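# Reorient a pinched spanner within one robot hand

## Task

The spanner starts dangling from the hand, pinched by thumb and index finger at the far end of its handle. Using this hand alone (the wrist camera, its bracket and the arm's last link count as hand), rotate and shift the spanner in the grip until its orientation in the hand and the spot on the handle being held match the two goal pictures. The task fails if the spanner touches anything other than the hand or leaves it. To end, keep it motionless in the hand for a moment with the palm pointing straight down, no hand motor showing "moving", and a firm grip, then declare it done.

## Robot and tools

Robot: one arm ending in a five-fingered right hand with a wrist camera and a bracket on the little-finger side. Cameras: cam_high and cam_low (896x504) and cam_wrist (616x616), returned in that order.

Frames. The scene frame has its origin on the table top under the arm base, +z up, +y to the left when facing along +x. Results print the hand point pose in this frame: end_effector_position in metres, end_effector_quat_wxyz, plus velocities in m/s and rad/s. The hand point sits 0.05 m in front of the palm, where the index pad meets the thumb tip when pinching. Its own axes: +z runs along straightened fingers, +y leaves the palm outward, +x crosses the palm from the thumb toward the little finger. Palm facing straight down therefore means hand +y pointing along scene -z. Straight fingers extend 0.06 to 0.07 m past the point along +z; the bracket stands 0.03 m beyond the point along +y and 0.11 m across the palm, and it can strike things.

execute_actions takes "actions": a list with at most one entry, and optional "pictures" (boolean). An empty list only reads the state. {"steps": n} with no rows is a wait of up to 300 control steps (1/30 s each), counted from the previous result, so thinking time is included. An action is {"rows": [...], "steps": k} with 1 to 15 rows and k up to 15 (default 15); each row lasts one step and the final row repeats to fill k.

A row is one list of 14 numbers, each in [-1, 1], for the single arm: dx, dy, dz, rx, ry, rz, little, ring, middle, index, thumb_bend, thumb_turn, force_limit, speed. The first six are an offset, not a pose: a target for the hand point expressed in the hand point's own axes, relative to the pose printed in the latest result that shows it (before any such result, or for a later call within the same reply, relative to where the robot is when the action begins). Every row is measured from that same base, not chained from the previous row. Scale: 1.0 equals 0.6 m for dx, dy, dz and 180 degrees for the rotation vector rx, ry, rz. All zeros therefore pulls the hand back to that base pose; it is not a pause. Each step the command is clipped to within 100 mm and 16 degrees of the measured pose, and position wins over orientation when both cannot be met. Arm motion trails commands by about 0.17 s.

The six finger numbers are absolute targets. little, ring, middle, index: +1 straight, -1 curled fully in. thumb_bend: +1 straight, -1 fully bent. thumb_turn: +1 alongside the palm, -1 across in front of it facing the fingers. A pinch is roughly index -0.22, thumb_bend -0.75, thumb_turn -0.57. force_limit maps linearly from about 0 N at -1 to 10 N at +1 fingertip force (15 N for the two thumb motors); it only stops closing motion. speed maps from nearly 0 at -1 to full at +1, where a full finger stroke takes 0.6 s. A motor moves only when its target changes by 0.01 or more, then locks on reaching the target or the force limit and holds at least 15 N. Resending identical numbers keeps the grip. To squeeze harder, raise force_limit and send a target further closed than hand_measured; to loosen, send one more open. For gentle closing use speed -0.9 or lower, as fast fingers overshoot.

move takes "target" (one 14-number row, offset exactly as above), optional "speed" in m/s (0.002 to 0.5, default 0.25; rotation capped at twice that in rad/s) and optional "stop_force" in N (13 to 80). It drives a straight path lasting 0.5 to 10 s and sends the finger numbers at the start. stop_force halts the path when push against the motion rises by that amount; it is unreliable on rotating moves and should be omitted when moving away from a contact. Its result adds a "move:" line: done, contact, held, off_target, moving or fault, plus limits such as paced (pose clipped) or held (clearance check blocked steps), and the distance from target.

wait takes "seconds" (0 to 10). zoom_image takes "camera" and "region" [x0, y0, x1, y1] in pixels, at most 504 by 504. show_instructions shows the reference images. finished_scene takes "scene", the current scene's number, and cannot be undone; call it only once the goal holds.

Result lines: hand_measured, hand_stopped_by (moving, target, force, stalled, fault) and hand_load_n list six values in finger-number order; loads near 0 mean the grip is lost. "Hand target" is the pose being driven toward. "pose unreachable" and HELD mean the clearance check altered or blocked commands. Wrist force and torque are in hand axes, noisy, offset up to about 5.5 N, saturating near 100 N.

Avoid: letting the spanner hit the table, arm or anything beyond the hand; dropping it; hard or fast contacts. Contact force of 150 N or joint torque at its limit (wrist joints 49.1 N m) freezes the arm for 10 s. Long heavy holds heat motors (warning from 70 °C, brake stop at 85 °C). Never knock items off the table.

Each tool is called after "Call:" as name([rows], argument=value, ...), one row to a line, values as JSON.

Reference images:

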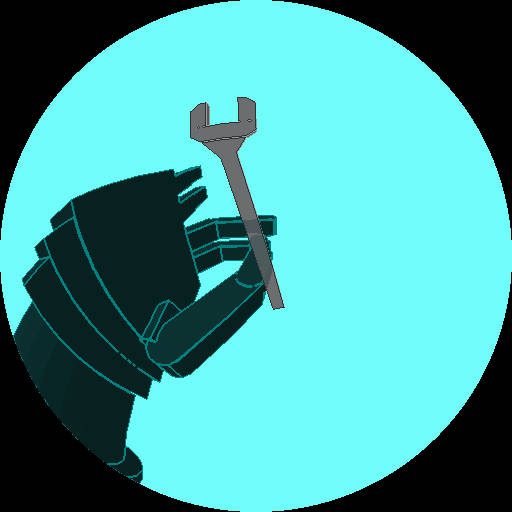

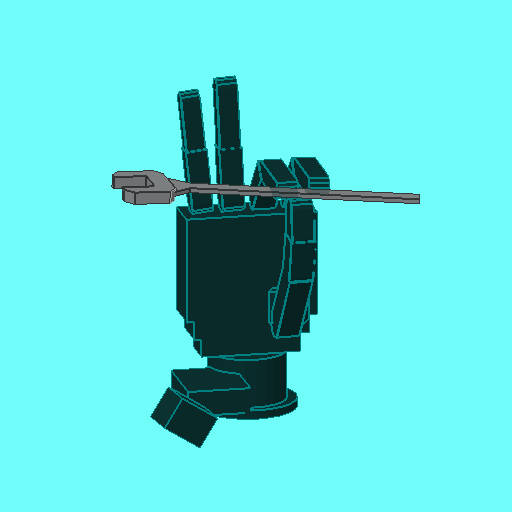

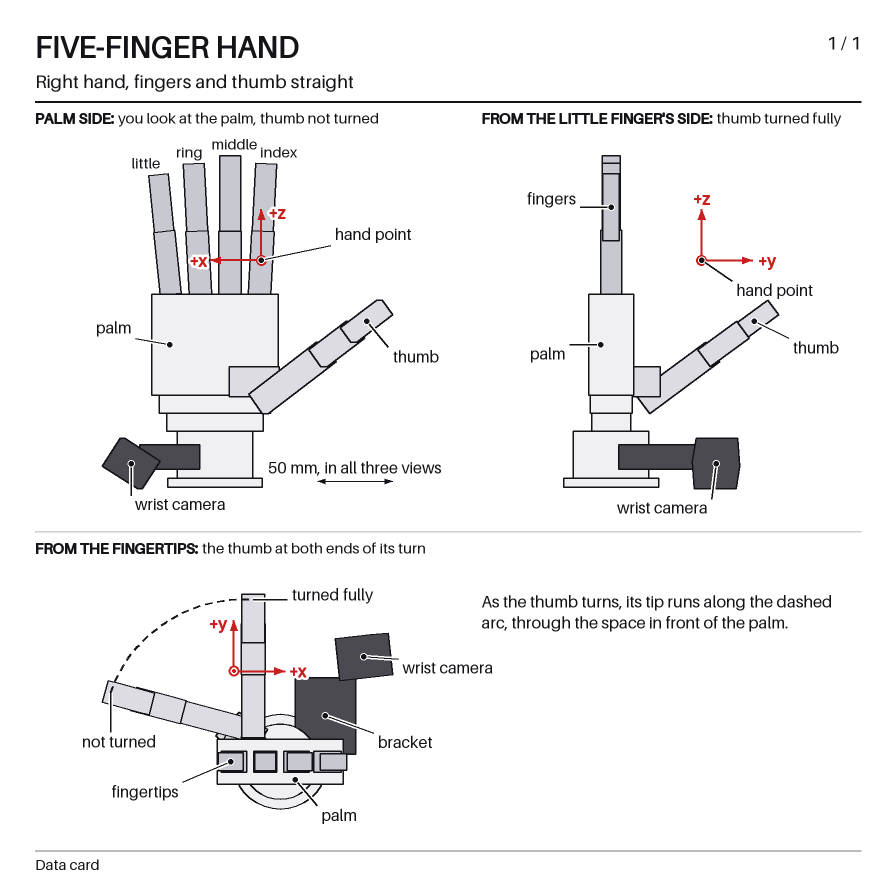

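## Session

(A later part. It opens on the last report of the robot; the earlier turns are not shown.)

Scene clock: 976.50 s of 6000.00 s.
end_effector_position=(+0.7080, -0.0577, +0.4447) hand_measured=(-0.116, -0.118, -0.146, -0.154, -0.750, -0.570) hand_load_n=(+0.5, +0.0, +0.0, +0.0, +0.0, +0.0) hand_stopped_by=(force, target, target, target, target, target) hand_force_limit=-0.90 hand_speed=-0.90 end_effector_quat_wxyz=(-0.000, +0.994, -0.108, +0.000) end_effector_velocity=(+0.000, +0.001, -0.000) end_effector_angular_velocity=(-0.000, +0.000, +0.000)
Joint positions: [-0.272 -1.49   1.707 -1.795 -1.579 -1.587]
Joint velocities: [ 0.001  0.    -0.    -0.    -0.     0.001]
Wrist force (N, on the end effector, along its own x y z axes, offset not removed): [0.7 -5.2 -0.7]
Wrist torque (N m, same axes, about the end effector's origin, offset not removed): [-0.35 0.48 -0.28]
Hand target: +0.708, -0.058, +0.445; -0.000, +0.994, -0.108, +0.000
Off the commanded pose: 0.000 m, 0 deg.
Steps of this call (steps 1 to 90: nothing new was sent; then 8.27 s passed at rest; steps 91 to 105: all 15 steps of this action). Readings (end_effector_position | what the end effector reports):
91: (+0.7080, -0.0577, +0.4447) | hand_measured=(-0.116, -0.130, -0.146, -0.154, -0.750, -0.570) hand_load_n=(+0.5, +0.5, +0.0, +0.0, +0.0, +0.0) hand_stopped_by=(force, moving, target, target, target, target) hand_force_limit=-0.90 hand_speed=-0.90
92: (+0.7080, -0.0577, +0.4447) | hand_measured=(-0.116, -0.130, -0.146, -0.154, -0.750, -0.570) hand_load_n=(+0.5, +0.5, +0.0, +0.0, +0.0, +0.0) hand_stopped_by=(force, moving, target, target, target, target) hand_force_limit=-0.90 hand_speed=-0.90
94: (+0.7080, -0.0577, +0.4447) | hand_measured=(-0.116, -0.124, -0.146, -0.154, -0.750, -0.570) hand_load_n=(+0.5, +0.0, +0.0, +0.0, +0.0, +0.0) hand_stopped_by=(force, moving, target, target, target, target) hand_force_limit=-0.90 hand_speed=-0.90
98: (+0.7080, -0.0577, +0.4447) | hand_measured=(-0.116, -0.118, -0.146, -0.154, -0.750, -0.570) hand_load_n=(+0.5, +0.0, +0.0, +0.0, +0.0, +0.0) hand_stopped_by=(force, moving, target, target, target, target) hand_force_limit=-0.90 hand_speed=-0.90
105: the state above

Call:
execute_actions([
  {"rows": [[0,0,0,0,0,0,-0.13,-0.118,-0.146,-0.155,-0.75,-0.70,-0.9,-0.8]], "steps": 15},
])

Call:
zoom_image(camera="cam_wrist", region=[180, 100, 400, 400])

Scene clock: 983.00 s of 6000.00 s.
end_effector_position=(+0.7080, -0.0577, +0.4447) hand_measured=(-0.116, -0.118, -0.146, -0.154, -0.750, -0.684) hand_load_n=(+0.5, +0.0, +0.0, +0.0, +0.0, +0.0) hand_stopped_by=(force, target, target, target, target, moving) hand_force_limit=-0.90 hand_speed=-0.80 end_effector_quat_wxyz=(-0.000, +0.994, -0.108, +0.000) end_effector_velocity=(+0.000, -0.001, -0.000) end_effector_angular_velocity=(+0.000, +0.000, -0.001)
Joint positions: [-0.272 -1.49   1.707 -1.795 -1.579 -1.587]
Joint velocities: [-0.001  0.    -0.     0.     0.    -0.   ]
Wrist force (N, on the end effector, along its own x y z axes, offset not removed): [-0.7 -0.7 0.3]
Wrist torque (N m, same axes, about the end effector's origin, offset not removed): [0.35 0.68 -0.21]
Hand target: +0.708, -0.058, +0.445; -0.000, +0.994, -0.108, +0.000
Off the commanded pose: 0.000 m, 0 deg.
Steps of this call (steps 1 to 90: nothing new was sent; then 3.00 s passed at rest; steps 91 to 105: all 15 steps of this action). Readings (end_effector_position | what the end effector reports):
91: (+0.7080, -0.0577, +0.4447) | hand_measured=(-0.116, -0.118, -0.146, -0.154, -0.750, -0.570) hand_load_n=(+0.5, +0.0, +0.0, +0.0, +0.0, +0.0) hand_stopped_by=(force, target, target, target, target, moving) hand_force_limit=-0.90 hand_speed=-0.80
92: (+0.7080, -0.0577, +0.4447) | hand_measured=(-0.116, -0.118, -0.146, -0.154, -0.750, -0.570) hand_load_n=(+0.5, +0.0, +0.0, +0.0, +0.0, +0.0) hand_stopped_by=(force, target, target, target, target, moving) hand_force_limit=-0.90 hand_speed=-0.80
94: (+0.7080, -0.0577, +0.4447) | hand_measured=(-0.116, -0.118, -0.146, -0.154, -0.750, -0.578) hand_load_n=(+0.5, +0.0, +0.0, +0.0, +0.0, +0.0) hand_stopped_by=(force, target, target, target, target, moving) hand_force_limit=-0.90 hand_speed=-0.80
98: (+0.7080, -0.0577, +0.4447) | hand_measured=(-0.116, -0.118, -0.146, -0.154, -0.750, -0.616) hand_load_n=(+0.5, +0.0, +0.0, +0.0, +0.0, +0.0) hand_stopped_by=(force, target, target, target, target, moving) hand_force_limit=-0.90 hand_speed=-0.80
105: the state above

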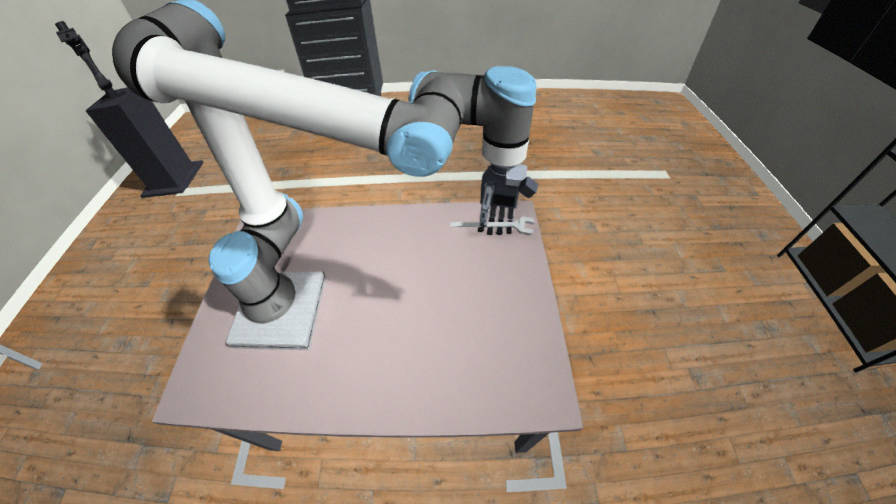

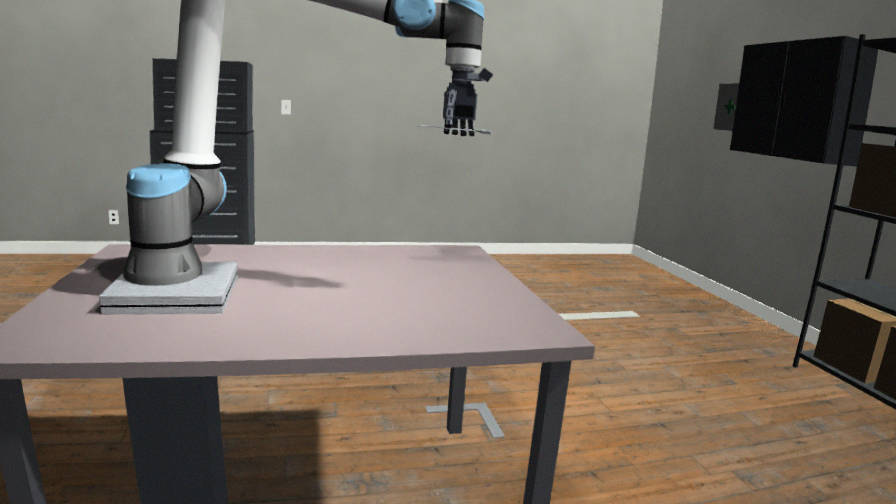

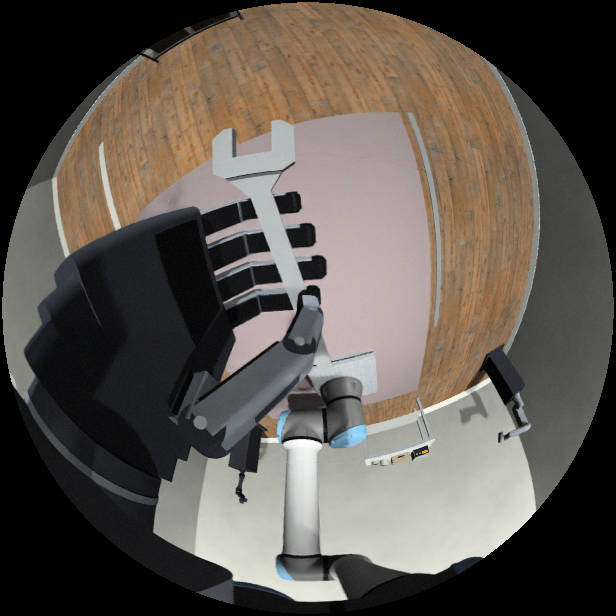

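Region (180, 100, 400, 400) of cam_wrist's 616x616 image, scaled by 1.680, with more detail than that image has; it fills the left 370 columns of this view, and the rest is white.

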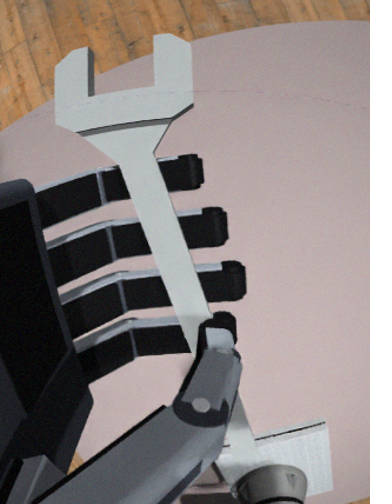

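Call:
execute_actions([
  {"rows": [[0,0,0,0,0,0,-0.13,-0.118,-0.146,-0.155,-0.87,-0.70,-0.9,-0.8]], "steps": 15},
])

Call:
zoom_image(camera="cam_wrist", region=[180, 100, 400, 400])

Scene clock: 997.17 s of 6000.00 s.
end_effector_position=(+0.7080, -0.0577, +0.4447) hand_measured=(-0.116, -0.118, -0.146, -0.154, -0.832, -0.700) hand_load_n=(+0.5, +0.0, +0.0, +0.5, +0.5, +0.0) hand_stopped_by=(force, target, target, target, moving, target) hand_force_limit=-0.90 hand_speed=-0.80 end_effector_quat_wxyz=(-0.000, +0.994, -0.108, +0.000) end_effector_velocity=(-0.000, +0.001, +0.000) end_effector_angular_velocity=(-0.001, -0.000, -0.001)
Joint positions: [-0.272 -1.49   1.707 -1.795 -1.579 -1.587]
Joint velocities: [ 0.001 -0.    -0.     0.    -0.001  0.002]
Wrist force (N, on the end effector, along its own x y z axes, offset not removed): [-4.8 -3.8 1.6]
Wrist torque (N m, same axes, about the end effector's origin, offset not removed): [-0.47 1.00 -0.27]
Hand target: +0.708, -0.058, +0.445; -0.000, +0.994, -0.108, +0.000
Off the commanded pose: 0.000 m, 0 deg.
Steps of this call (steps 1 to 90: nothing new was sent; then 10.67 s passed at rest; steps 91 to 105: all 15 steps of this action). Readings (end_effector_position | what the end effector reports):
91: (+0.7080, -0.0577, +0.4447) | hand_measured=(-0.116, -0.118, -0.146, -0.154, -0.750, -0.700) hand_load_n=(+0.5, +0.0, +0.0, +0.0, +0.0, +0.0) hand_stopped_by=(force, target, target, target, moving, target) hand_force_limit=-0.90 hand_speed=-0.80
92: (+0.7080, -0.0577, +0.4447) | hand_measured=(-0.116, -0.118, -0.146, -0.154, -0.750, -0.700) hand_load_n=(+0.5, +0.0, +0.0, +0.0, +0.0, +0.0) hand_stopped_by=(force, target, target, target, moving, target) hand_force_limit=-0.90 hand_speed=-0.80
94: (+0.7080, -0.0577, +0.4447) | hand_measured=(-0.116, -0.118, -0.146, -0.154, -0.756, -0.700) hand_load_n=(+0.5, +0.0, +0.0, +0.0, +0.0, +0.0) hand_stopped_by=(force, target, target, target, moving, target) hand_force_limit=-0.90 hand_speed=-0.80
98: (+0.7080, -0.0577, +0.4447) | hand_measured=(-0.116, -0.118, -0.146, -0.154, -0.784, -0.700) hand_load_n=(+0.5, +0.0, +0.0, +0.0, +0.0, +0.0) hand_stopped_by=(force, target, target, target, moving, target) hand_force_limit=-0.90 hand_speed=-0.80
105: the state above

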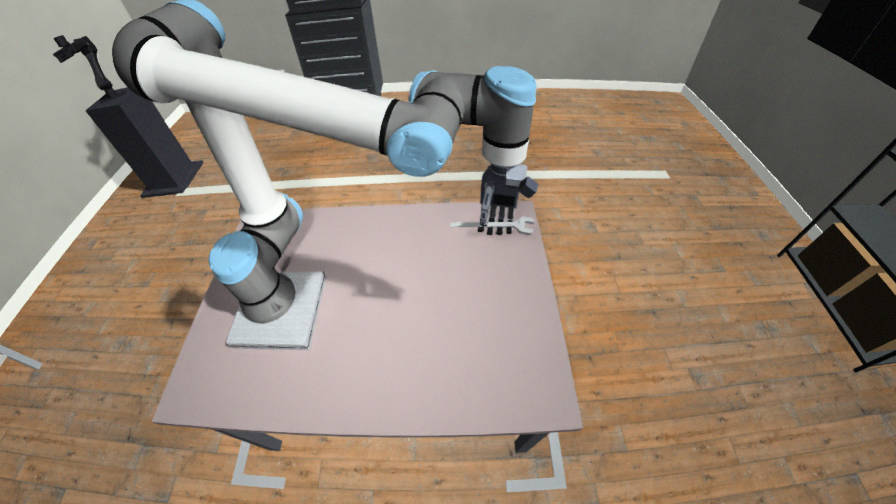

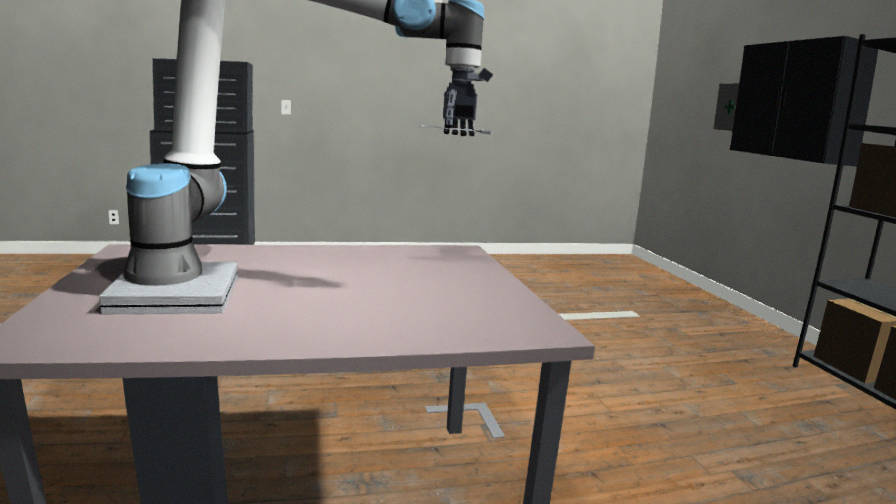

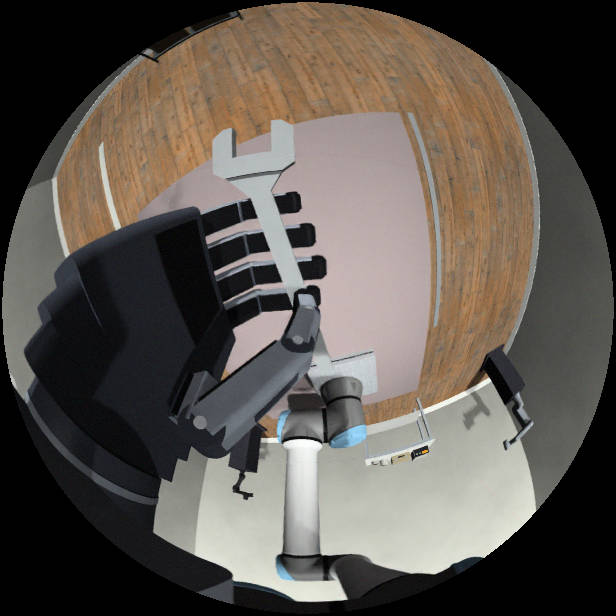

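Region (180, 100, 400, 400) of cam_wrist's 616x616 image, scaled by 1.680, with more detail than that image has; it fills the left 370 columns of this view, and the rest is white.

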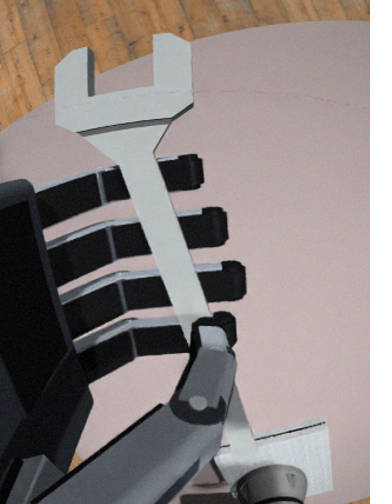

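Call:
execute_actions([
  {"rows": [[0,0,0,0,0,0,-0.105,-0.106,-0.134,-0.142,-0.87,-0.70,-0.9,-0.9]], "steps": 15},
])

Call:
zoom_image(camera="cam_wrist", region=[180, 100, 400, 400])

Scene clock: 1014.57 s of 6000.00 s.
end_effector_position=(+0.7080, -0.0577, +0.4447) hand_measured=(-0.104, -0.106, -0.134, -0.142, -0.868, -0.700) hand_load_n=(+0.5, +0.0, +0.0, +0.0, +0.0, +0.0) hand_stopped_by=(force, target, target, target, force, target) hand_force_limit=-0.90 hand_speed=-0.90 end_effector_quat_wxyz=(-0.000, +0.994, -0.108, +0.000) end_effector_velocity=(+0.000, -0.000, +0.000) end_effector_angular_velocity=(+0.000, -0.001, +0.003)
Joint positions: [-0.272 -1.49   1.707 -1.795 -1.579 -1.587]
Joint velocities: [-0.    -0.001 -0.    -0.     0.    -0.003]
Wrist force (N, on the end effector, along its own x y z axes, offset not removed): [1.8 -0.5 0.9]
Wrist torque (N m, same axes, about the end effector's origin, offset not removed): [0.13 0.19 0.09]
Hand target: +0.708, -0.058, +0.445; -0.000, +0.994, -0.108, +0.000
Off the commanded pose: 0.000 m, 0 deg.
Steps of this call (steps 1 to 90: nothing new was sent; then 13.90 s passed at rest; steps 91 to 105: all 15 steps of this action). Readings (end_effector_position | what the end effector reports):
91: (+0.7080, -0.0577, +0.4447) | hand_measured=(-0.116, -0.118, -0.146, -0.154, -0.868, -0.700) hand_load_n=(+0.5, +0.0, +0.0, +1.0, +0.5, +0.0) hand_stopped_by=(moving, moving, moving, moving, force, target) hand_force_limit=-0.90 hand_speed=-0.90
92: (+0.7080, -0.0577, +0.4447) | hand_measured=(-0.116, -0.118, -0.146, -0.154, -0.868, -0.700) hand_load_n=(+0.5, +0.0, +0.0, +1.0, +0.5, +0.0) hand_stopped_by=(moving, moving, moving, moving, force, target) hand_force_limit=-0.90 hand_speed=-0.90
94: (+0.7080, -0.0577, +0.4447) | hand_measured=(-0.110, -0.112, -0.140, -0.148, -0.868, -0.700) hand_load_n=(+0.5, +0.0, +0.5, +0.5, +0.5, +0.0) hand_stopped_by=(moving, moving, moving, moving, force, target) hand_force_limit=-0.90 hand_speed=-0.90
98: (+0.7080, -0.0577, +0.4447) | hand_measured=(-0.104, -0.106, -0.134, -0.142, -0.868, -0.700) hand_load_n=(+0.5, +0.0, +0.0, +0.0, +0.0, +0.0) hand_stopped_by=(force, moving, moving, moving, force, target) hand_force_limit=-0.90 hand_speed=-0.90
105: the state above

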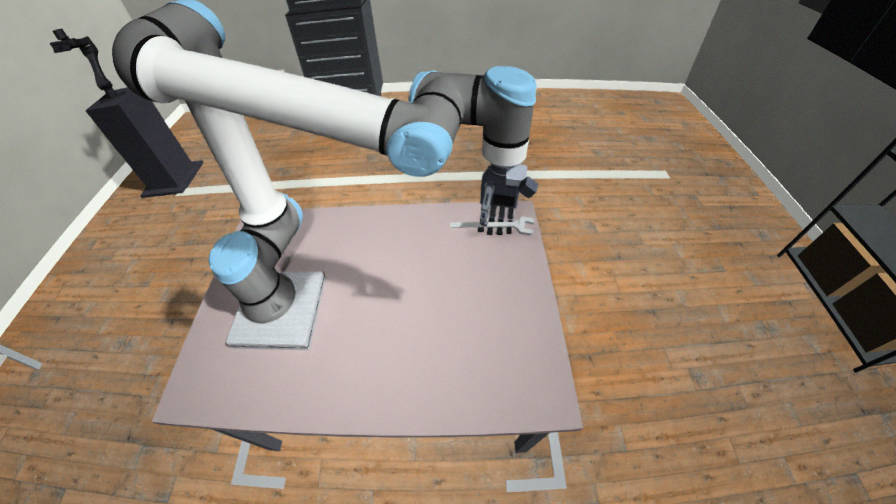

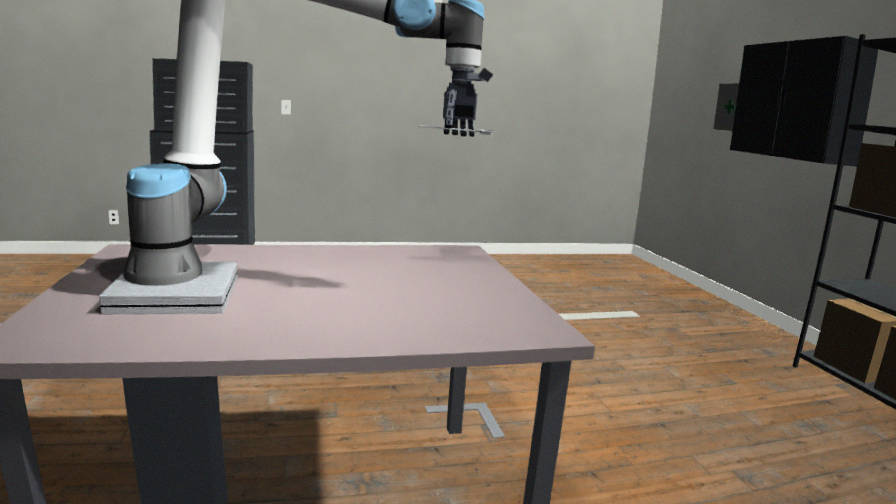

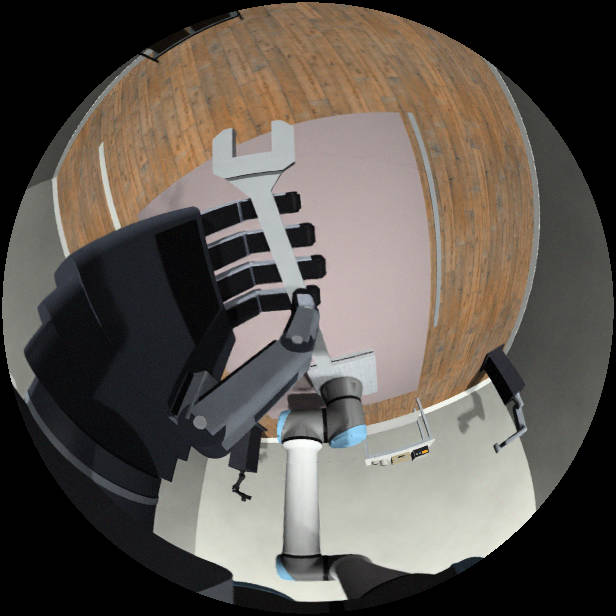

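Region (180, 100, 400, 400) of cam_wrist's 616x616 image, scaled by 1.680, with more detail than that image has; it fills the left 370 columns of this view, and the rest is white.

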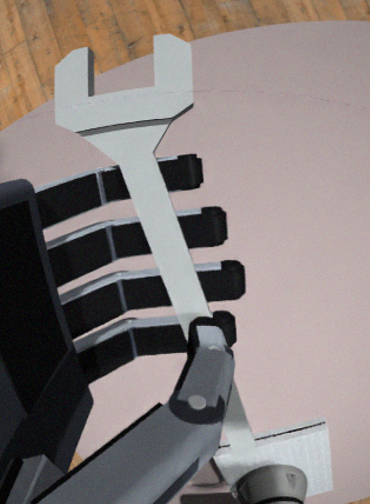

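Call:
execute_actions([
  {"rows": [[0,0,0,0,0,0,-0.105,-0.106,-0.134,-0.142,-0.87,-0.90,-0.9,-0.65]], "steps": 15},
])

Call:
zoom_image(camera="cam_wrist", region=[180, 100, 400, 400])

Scene clock: 1020.80 s of 6000.00 s.
end_effector_position=(+0.7080, -0.0577, +0.4447) hand_measured=(-0.104, -0.106, -0.134, -0.142, -0.868, -0.898) hand_load_n=(+0.5, +0.0, +0.0, +0.0, +0.0, +0.0) hand_stopped_by=(force, target, target, target, force, moving) hand_force_limit=-0.90 hand_speed=-0.65 end_effector_quat_wxyz=(-0.000, +0.994, -0.108, +0.000) end_effector_velocity=(+0.000, +0.001, -0.000) end_effector_angular_velocity=(+0.000, +0.001, +0.002)
Joint positions: [-0.272 -1.49   1.707 -1.795 -1.579 -1.587]
Joint velocities: [ 0.002  0.001 -0.     0.    -0.     0.   ]
Wrist force (N, on the end effector, along its own x y z axes, offset not removed): [0.2 -1.9 4.2]
Wrist torque (N m, same axes, about the end effector's origin, offset not removed): [-0.18 0.30 -0.28]
Hand target: +0.708, -0.058, +0.445; -0.000, +0.994, -0.108, +0.000
Off the commanded pose: 0.000 m, 0 deg.
Steps of this call (steps 1 to 90: nothing new was sent; then 2.73 s passed at rest; steps 91 to 105: all 15 steps of this action). Readings (end_effector_position | what the end effector reports):
91: (+0.7080, -0.0577, +0.4447) | hand_measured=(-0.104, -0.106, -0.134, -0.142, -0.868, -0.700) hand_load_n=(+0.5, +0.0, +0.0, +0.0, +0.0, +0.0) hand_stopped_by=(force, target, target, target, force, moving) hand_force_limit=-0.90 hand_speed=-0.65
92: (+0.7080, -0.0577, +0.4447) | hand_measured=(-0.104, -0.106, -0.134, -0.142, -0.868, -0.700) hand_load_n=(+0.5, +0.0, +0.0, +0.0, +0.0, +0.0) hand_stopped_by=(force, target, target, target, force, moving) hand_force_limit=-0.90 hand_speed=-0.65
94: (+0.7080, -0.0577, +0.4447) | hand_measured=(-0.104, -0.106, -0.134, -0.142, -0.868, -0.716) hand_load_n=(+0.5, +0.0, +0.0, +0.0, +0.0, +0.0) hand_stopped_by=(force, target, target, target, force, moving) hand_force_limit=-0.90 hand_speed=-0.65
98: (+0.7080, -0.0577, +0.4447) | hand_measured=(-0.104, -0.106, -0.134, -0.142, -0.868, -0.782) hand_load_n=(+0.5, +0.0, +0.0, +0.0, +0.0, +0.0) hand_stopped_by=(force, target, target, target, force, moving) hand_force_limit=-0.90 hand_speed=-0.65
105: the state above

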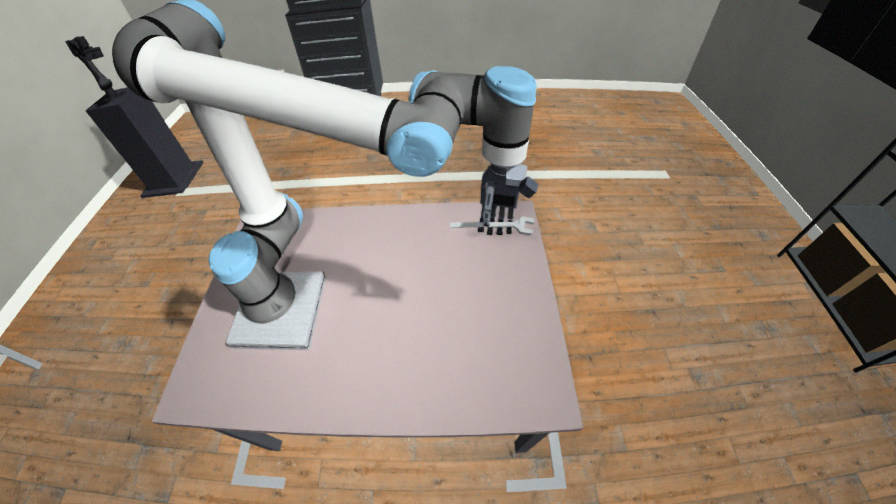

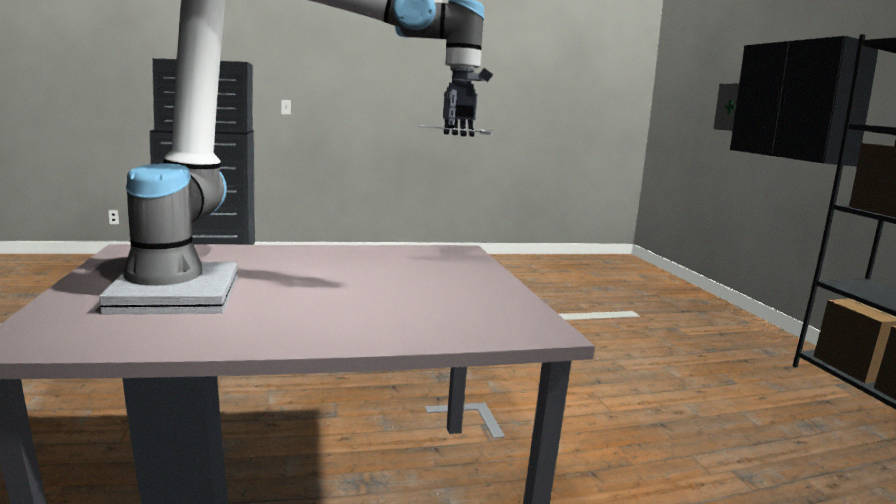

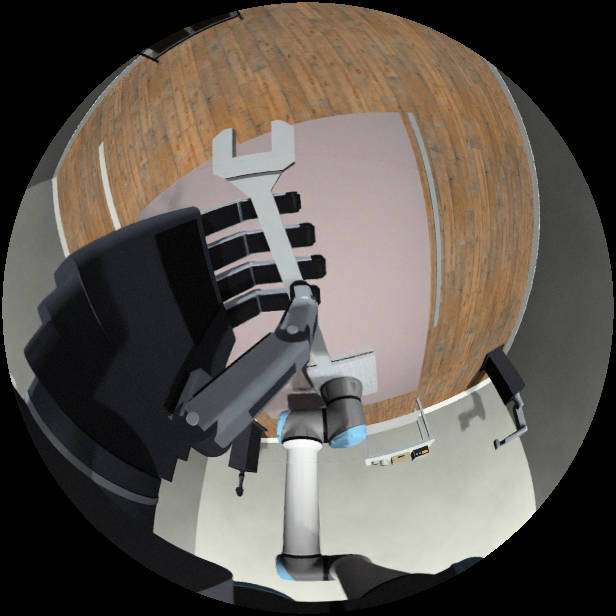

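Region (180, 100, 400, 400) of cam_wrist's 616x616 image, scaled by 1.680, with more detail than that image has; it fills the left 370 columns of this view, and the rest is white.

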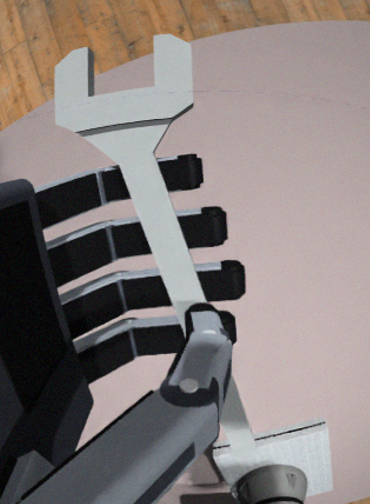

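Call:
execute_actions([
  {"rows": [[0,0,0,0,0,0,-0.105,-0.106,-0.134,-0.142,-0.87,-1.0,-0.9,-0.75]], "steps": 15},
])

Call:
zoom_image(camera="cam_wrist", region=[230, 220, 370, 380])

Call:
zoom_image(camera="cam_high", region=[440, 170, 550, 250])

Call:
zoom_image(camera="cam_low", region=[410, 80, 510, 150])

Scene clock: 1027.90 s of 6000.00 s.
end_effector_position=(+0.7080, -0.0577, +0.4447) hand_measured=(-0.104, -0.106, -0.134, -0.142, -0.868, -1.000) hand_load_n=(+0.5, +0.0, +0.0, +0.0, +0.0, +0.0) hand_stopped_by=(force, target, target, target, force, target) hand_force_limit=-0.90 hand_speed=-0.75 end_effector_quat_wxyz=(-0.000, +0.994, -0.108, +0.000) end_effector_velocity=(-0.000, +0.000, +0.001) end_effector_angular_velocity=(-0.000, -0.001, +0.000)
Joint positions: [-0.272 -1.49   1.707 -1.795 -1.579 -1.587]
Joint velocities: [ 0.001 -0.001  0.    -0.    -0.     0.   ]
Wrist force (N, on the end effector, along its own x y z axes, offset not removed): [3.9 -1.8 0.8]
Wrist torque (N m, same axes, about the end effector's origin, offset not removed): [0.06 -0.27 0.04]
Hand target: +0.708, -0.058, +0.445; -0.000, +0.994, -0.108, +0.000
Off the commanded pose: 0.000 m, 0 deg.
Steps of this call (steps 1 to 90: nothing new was sent; then 3.60 s passed at rest; steps 91 to 105: all 15 steps of this action). Readings (end_effector_position | what the end effector reports):
91: (+0.7080, -0.0577, +0.4447) | hand_measured=(-0.104, -0.106, -0.134, -0.142, -0.868, -0.900) hand_load_n=(+0.5, +0.0, +0.0, +0.0, +0.0, +0.0) hand_stopped_by=(force, target, target, target, force, moving) hand_force_limit=-0.90 hand_speed=-0.75
92: (+0.7080, -0.0577, +0.4447) | hand_measured=(-0.104, -0.106, -0.134, -0.142, -0.868, -0.900) hand_load_n=(+0.5, +0.0, +0.0, +0.0, +0.0, +0.0) hand_stopped_by=(force, target, target, target, force, moving) hand_force_limit=-0.90 hand_speed=-0.75
94: (+0.7080, -0.0577, +0.4447) | hand_measured=(-0.104, -0.106, -0.134, -0.142, -0.868, -0.910) hand_load_n=(+0.5, +0.0, +0.0, +0.0, +0.0, +0.0) hand_stopped_by=(force, target, target, target, force, moving) hand_force_limit=-0.90 hand_speed=-0.75
98: (+0.7080, -0.0577, +0.4447) | hand_measured=(-0.104, -0.106, -0.134, -0.142, -0.868, -0.958) hand_load_n=(+0.5, +0.0, +0.0, +0.0, +0.0, +0.0) hand_stopped_by=(force, target, target, target, force, moving) hand_force_limit=-0.90 hand_speed=-0.75
105: the state above

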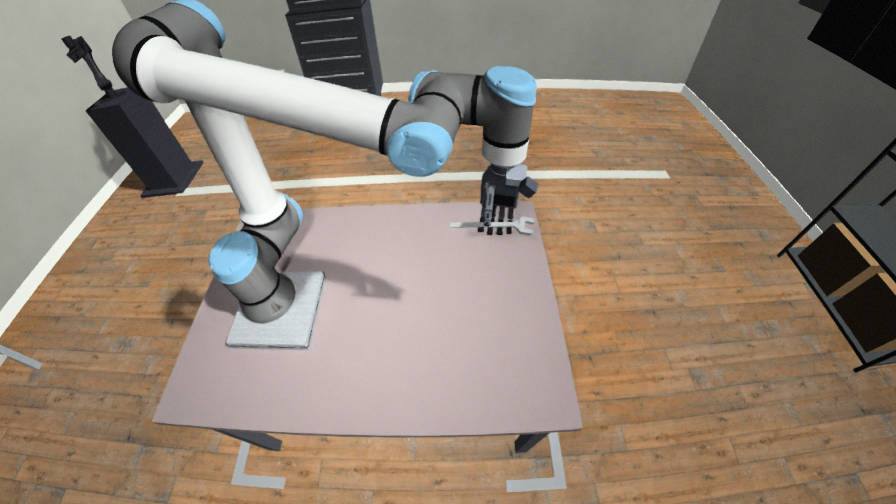

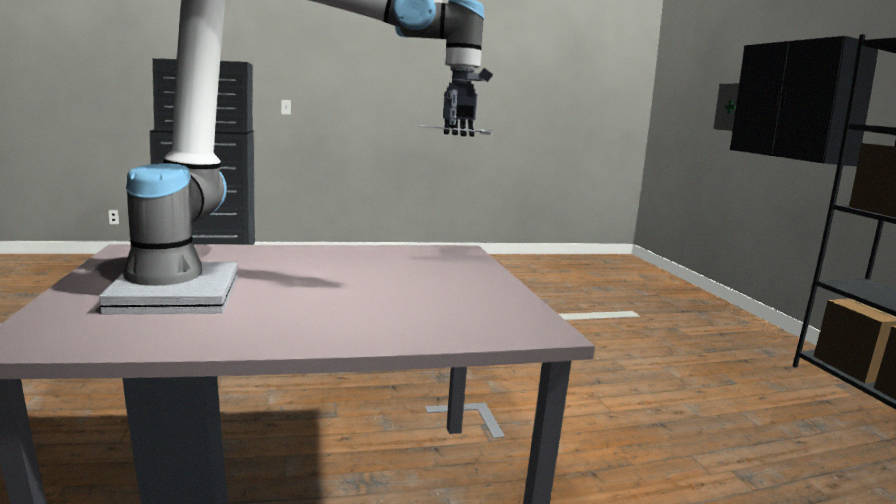

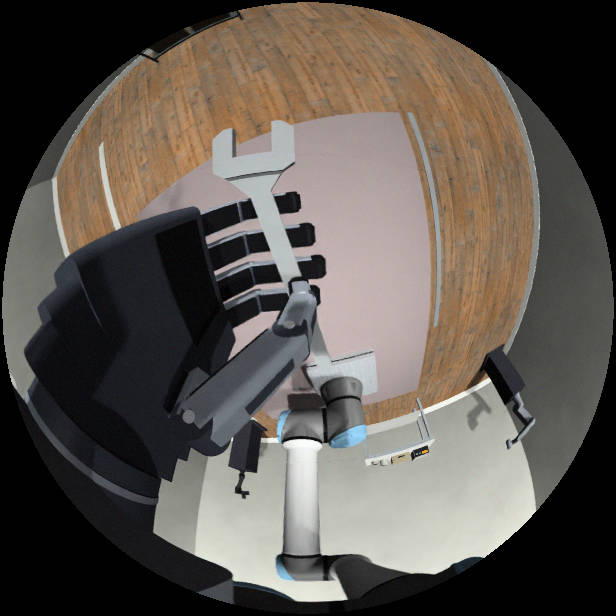

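Region (230, 220, 370, 380) of cam_wrist's 616x616 image, scaled by 3.150, with more detail than that image has; it fills the left 441 columns of this view, and the rest is white.

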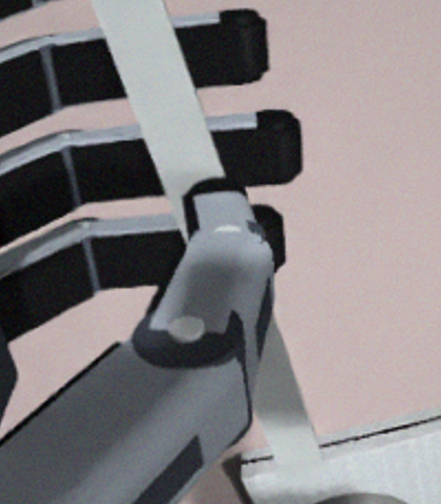

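Region (440, 170, 550, 250) of cam_high's 896x504 image, scaled by 4.582, with more detail than that image has; it fills the top 367 rows of this view, and the rest is white.

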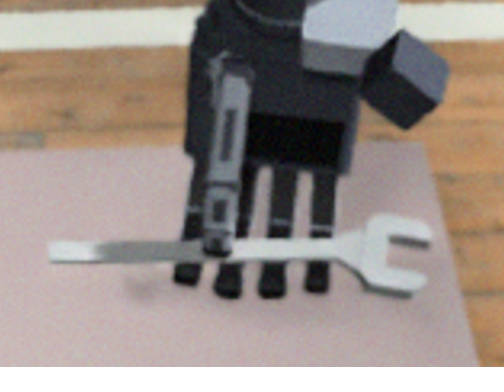

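Region (410, 80, 510, 150) of cam_low's 896x504 image, scaled by 5.040, with more detail than that image has; it fills the top 353 rows of this view, and the rest is white.

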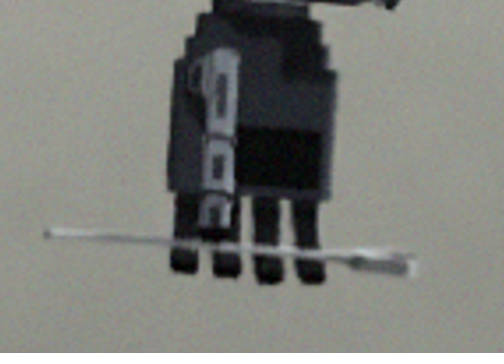

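Call:
execute_actions([
  {"rows": [[0,0,0,0,0,0,-0.105,-0.106,-0.134,-0.142,-0.93,-1.0,-0.95,-0.8]], "steps": 15},
])

Call:
zoom_image(camera="cam_wrist", region=[230, 220, 370, 380])

Call:
zoom_image(camera="cam_high", region=[440, 170, 550, 250])

Scene clock: 1051.47 s of 6000.00 s.
end_effector_position=(+0.7080, -0.0577, +0.4447) hand_measured=(-0.104, -0.106, -0.134, -0.142, -0.930, -1.000) hand_load_n=(+0.5, +0.0, +0.0, +0.0, +0.0, +0.0) hand_stopped_by=(force, target, target, target, target, target) hand_force_limit=-0.95 hand_speed=-0.80 end_effector_quat_wxyz=(-0.000, +0.994, -0.108, +0.000) end_effector_velocity=(+0.000, -0.000, -0.000) end_effector_angular_velocity=(+0.000, +0.001, -0.001)
Joint positions: [-0.272 -1.49   1.707 -1.795 -1.579 -1.587]
Joint velocities: [-0.001  0.001 -0.    -0.     0.     0.   ]
Wrist force (N, on the end effector, along its own x y z axes, offset not removed): [-0.6 -1.9 -0.6]
Wrist torque (N m, same axes, about the end effector's origin, offset not removed): [0.12 0.52 -0.04]
Hand target: +0.708, -0.058, +0.445; -0.000, +0.994, -0.108, +0.000
Off the commanded pose: 0.000 m, 0 deg.
Steps of this call (steps 1 to 90: nothing new was sent; then 20.07 s passed at rest; steps 91 to 105: all 15 steps of this action). Readings (end_effector_position | what the end effector reports):
91: (+0.7080, -0.0577, +0.4447) | hand_measured=(-0.104, -0.106, -0.134, -0.142, -0.868, -1.000) hand_load_n=(+0.5, +0.0, +0.0, +0.0, +0.0, +0.0) hand_stopped_by=(force, target, target, target, moving, target) hand_force_limit=-0.95 hand_speed=-0.80
92: (+0.7080, -0.0577, +0.4447) | hand_measured=(-0.104, -0.106, -0.134, -0.142, -0.868, -1.000) hand_load_n=(+0.5, +0.0, +0.0, +0.0, +0.0, +0.0) hand_stopped_by=(force, target, target, target, moving, target) hand_force_limit=-0.95 hand_speed=-0.80
94: (+0.7080, -0.0577, +0.4447) | hand_measured=(-0.104, -0.106, -0.134, -0.142, -0.874, -1.000) hand_load_n=(+0.5, +0.0, +0.0, +0.0, +0.0, +0.0) hand_stopped_by=(force, target, target, target, moving, target) hand_force_limit=-0.95 hand_speed=-0.80
98: (+0.7080, -0.0577, +0.4447) | hand_measured=(-0.104, -0.106, -0.134, -0.142, -0.902, -1.000) hand_load_n=(+0.5, +0.0, +0.0, +0.0, +0.0, +0.0) hand_stopped_by=(force, target, target, target, moving, target) hand_force_limit=-0.95 hand_speed=-0.80
105: the state above

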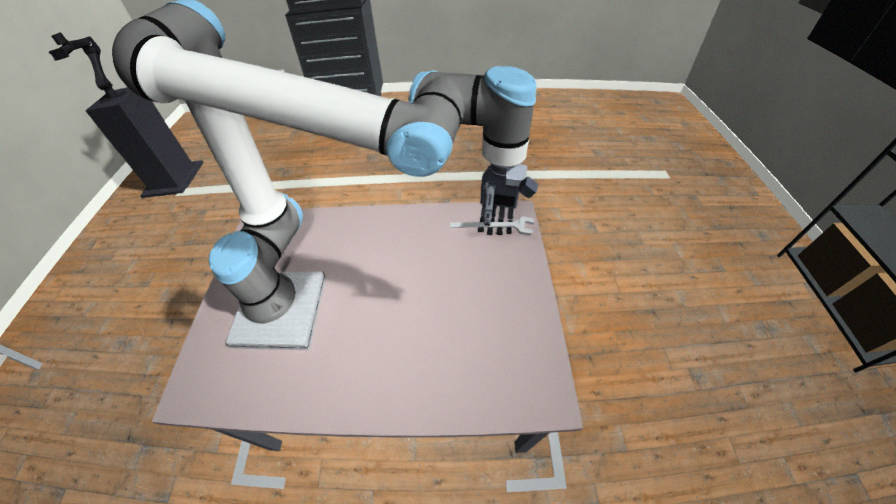

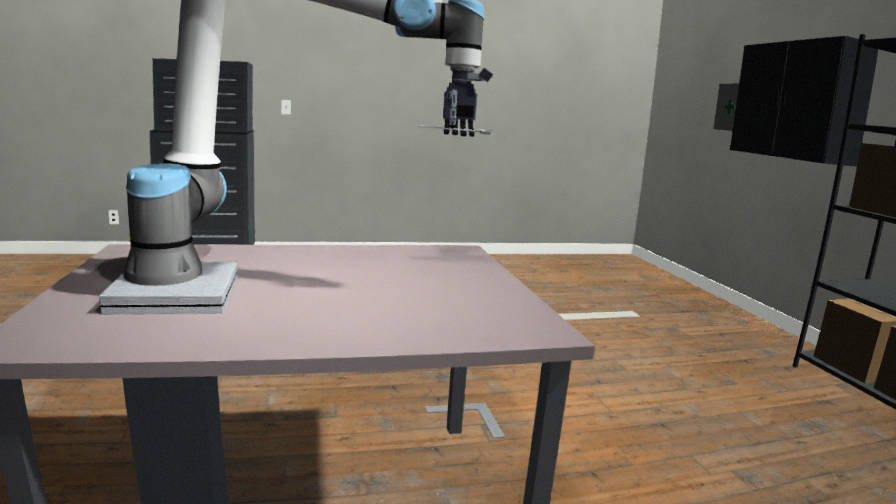

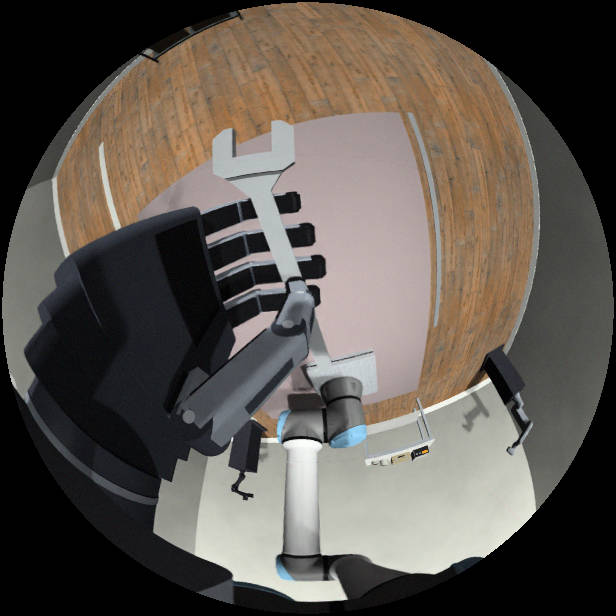

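Region (230, 220, 370, 380) of cam_wrist's 616x616 image, scaled by 3.150, with more detail than that image has; it fills the left 441 columns of this view, and the rest is white.

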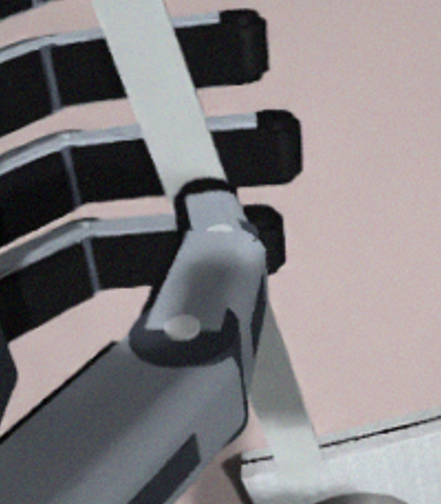

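Region (440, 170, 550, 250) of cam_high's 896x504 image, scaled by 4.582, with more detail than that image has; it fills the top 367 rows of this view, and the rest is white.

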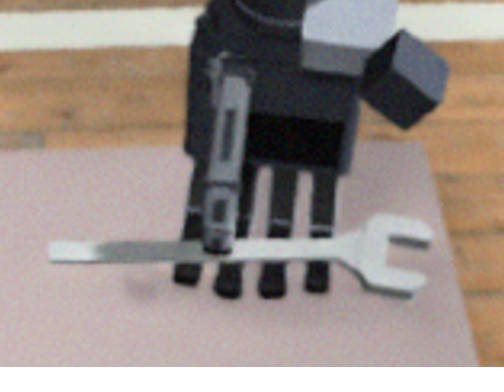

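Call:
execute_actions([
  {"rows": [[0,0,0,0,0,0,-0.116,-0.118,-0.146,-0.154,-0.93,-1.0,-0.4,-0.93]], "steps": 15},
], pictures=false)

Scene clock: 1063.47 s of 6000.00 s.
end_effector_position=(+0.7080, -0.0577, +0.4447) hand_measured=(-0.116, -0.118, -0.146, -0.154, -0.930, -1.000) hand_load_n=(+0.5, +0.0, +0.5, +1.5, -0.5, +0.0) hand_stopped_by=(target, target, target, target, target, target) hand_force_limit=-0.40 hand_speed=-0.93 end_effector_quat_wxyz=(-0.000, +0.994, -0.108, +0.000) end_effector_velocity=(-0.000, +0.000, +0.000) end_effector_angular_velocity=(-0.000, -0.000, +0.000)
Joint positions: [-0.272 -1.49   1.707 -1.795 -1.579 -1.587]
Joint velocities: [ 0. -0. -0. -0. -0. -0.]
Wrist force (N, on the end effector, along its own x y z axes, offset not removed): [0.3 -3.2 0.9]
Wrist torque (N m, same axes, about the end effector's origin, offset not removed): [-0.31 0.30 -0.17]
Hand target: +0.708, -0.058, +0.445; -0.000, +0.994, -0.108, +0.000
Off the commanded pose: 0.000 m, 0 deg.
Steps of this call (steps 1 to 90: nothing new was sent; then 8.50 s passed at rest; steps 91 to 105: all 15 steps of this action). Readings (end_effector_position | what the end effector reports):
91: (+0.7080, -0.0577, +0.4447) | hand_measured=(-0.104, -0.106, -0.134, -0.142, -0.930, -1.000) hand_load_n=(+0.5, +0.0, +0.0, +0.0, +0.0, +0.0) hand_stopped_by=(moving, moving, moving, moving, target, target) hand_force_limit=-0.40 hand_speed=-0.93
92: (+0.7080, -0.0577, +0.4447) | hand_measured=(-0.104, -0.106, -0.134, -0.142, -0.930, -1.000) hand_load_n=(+0.5, +0.0, +0.0, +0.0, +0.0, +0.0) hand_stopped_by=(moving, moving, moving, moving, target, target) hand_force_limit=-0.40 hand_speed=-0.93
94: (+0.7080, -0.0577, +0.4447) | hand_measured=(-0.108, -0.110, -0.138, -0.146, -0.930, -1.000) hand_load_n=(+0.5, +0.0, +0.0, +0.5, +0.0, +0.0) hand_stopped_by=(moving, moving, moving, moving, target, target) hand_force_limit=-0.40 hand_speed=-0.93
98: (+0.7080, -0.0577, +0.4447) | hand_measured=(-0.116, -0.118, -0.146, -0.154, -0.930, -1.000) hand_load_n=(+0.5, +0.0, +0.5, +2.0, -0.5, +0.0) hand_stopped_by=(moving, moving, moving, moving, target, target) hand_force_limit=-0.40 hand_speed=-0.93
105: the state above

Call:
execute_actions([
  {"rows": [[0,0,0,0,0,0,-0.116,-0.118,-0.160,-0.166,-0.93,-1.0,0.8,-0.93]], "steps": 15},
], pictures=false)

Scene clock: 1069.17 s of 6000.00 s.
end_effector_position=(+0.7080, -0.0577, +0.4447) hand_measured=(-0.116, -0.118, -0.158, -0.164, -0.930, -1.000) hand_load_n=(+0.5, +0.0, +4.5, +4.5, +0.0, +0.0) hand_stopped_by=(target, target, target, target, target, target) hand_force_limit=0.80 hand_speed=-0.93 end_effector_quat_wxyz=(-0.000, +0.994, -0.108, +0.000) end_effector_velocity=(+0.000, -0.001, -0.000) end_effector_angular_velocity=(-0.000, +0.001, -0.001)
Joint positions: [-0.272 -1.49   1.707 -1.795 -1.579 -1.587]
Joint velocities: [-0.001  0.001  0.     0.    -0.     0.001]
Wrist force (N, on the end effector, along its own x y z axes, offset not removed): [1.8 -2.9 3.5]
Wrist torque (N m, same axes, about the end effector's origin, offset not removed): [-0.38 -0.08 -0.03]
Hand target: +0.708, -0.058, +0.445; -0.000, +0.994, -0.108, +0.000
Off the commanded pose: 0.000 m, 0 deg.
Steps of this call (steps 1 to 90: nothing new was sent; then 2.20 s passed at rest; steps 91 to 105: all 15 steps of this action). Readings (end_effector_position | what the end effector reports):
91: (+0.7080, -0.0577, +0.4447) | hand_measured=(-0.116, -0.118, -0.146, -0.154, -0.930, -1.000) hand_load_n=(+0.5, +0.0, +0.5, +1.5, -0.5, +0.0) hand_stopped_by=(target, target, moving, moving, target, target) hand_force_limit=0.80 hand_speed=-0.93
92: (+0.7080, -0.0577, +0.4447) | hand_measured=(-0.116, -0.118, -0.146, -0.154, -0.930, -1.000) hand_load_n=(+0.5, +0.0, +0.5, +1.5, -0.5, +0.0) hand_stopped_by=(target, target, moving, moving, target, target) hand_force_limit=0.80 hand_speed=-0.93
94: (+0.7080, -0.0577, +0.4447) | hand_measured=(-0.116, -0.118, -0.150, -0.156, -0.930, -1.000) hand_load_n=(+0.5, +0.0, +1.5, +2.5, -0.5, +0.0) hand_stopped_by=(target, target, moving, moving, target, target) hand_force_limit=0.80 hand_speed=-0.93
98: (+0.7080, -0.0577, +0.4447) | hand_measured=(-0.116, -0.118, -0.158, -0.164, -0.930, -1.000) hand_load_n=(+0.5, +0.0, +4.5, +4.5, +0.0, +0.0) hand_stopped_by=(target, target, moving, moving, target, target) hand_force_limit=0.80 hand_speed=-0.93
105: the state above


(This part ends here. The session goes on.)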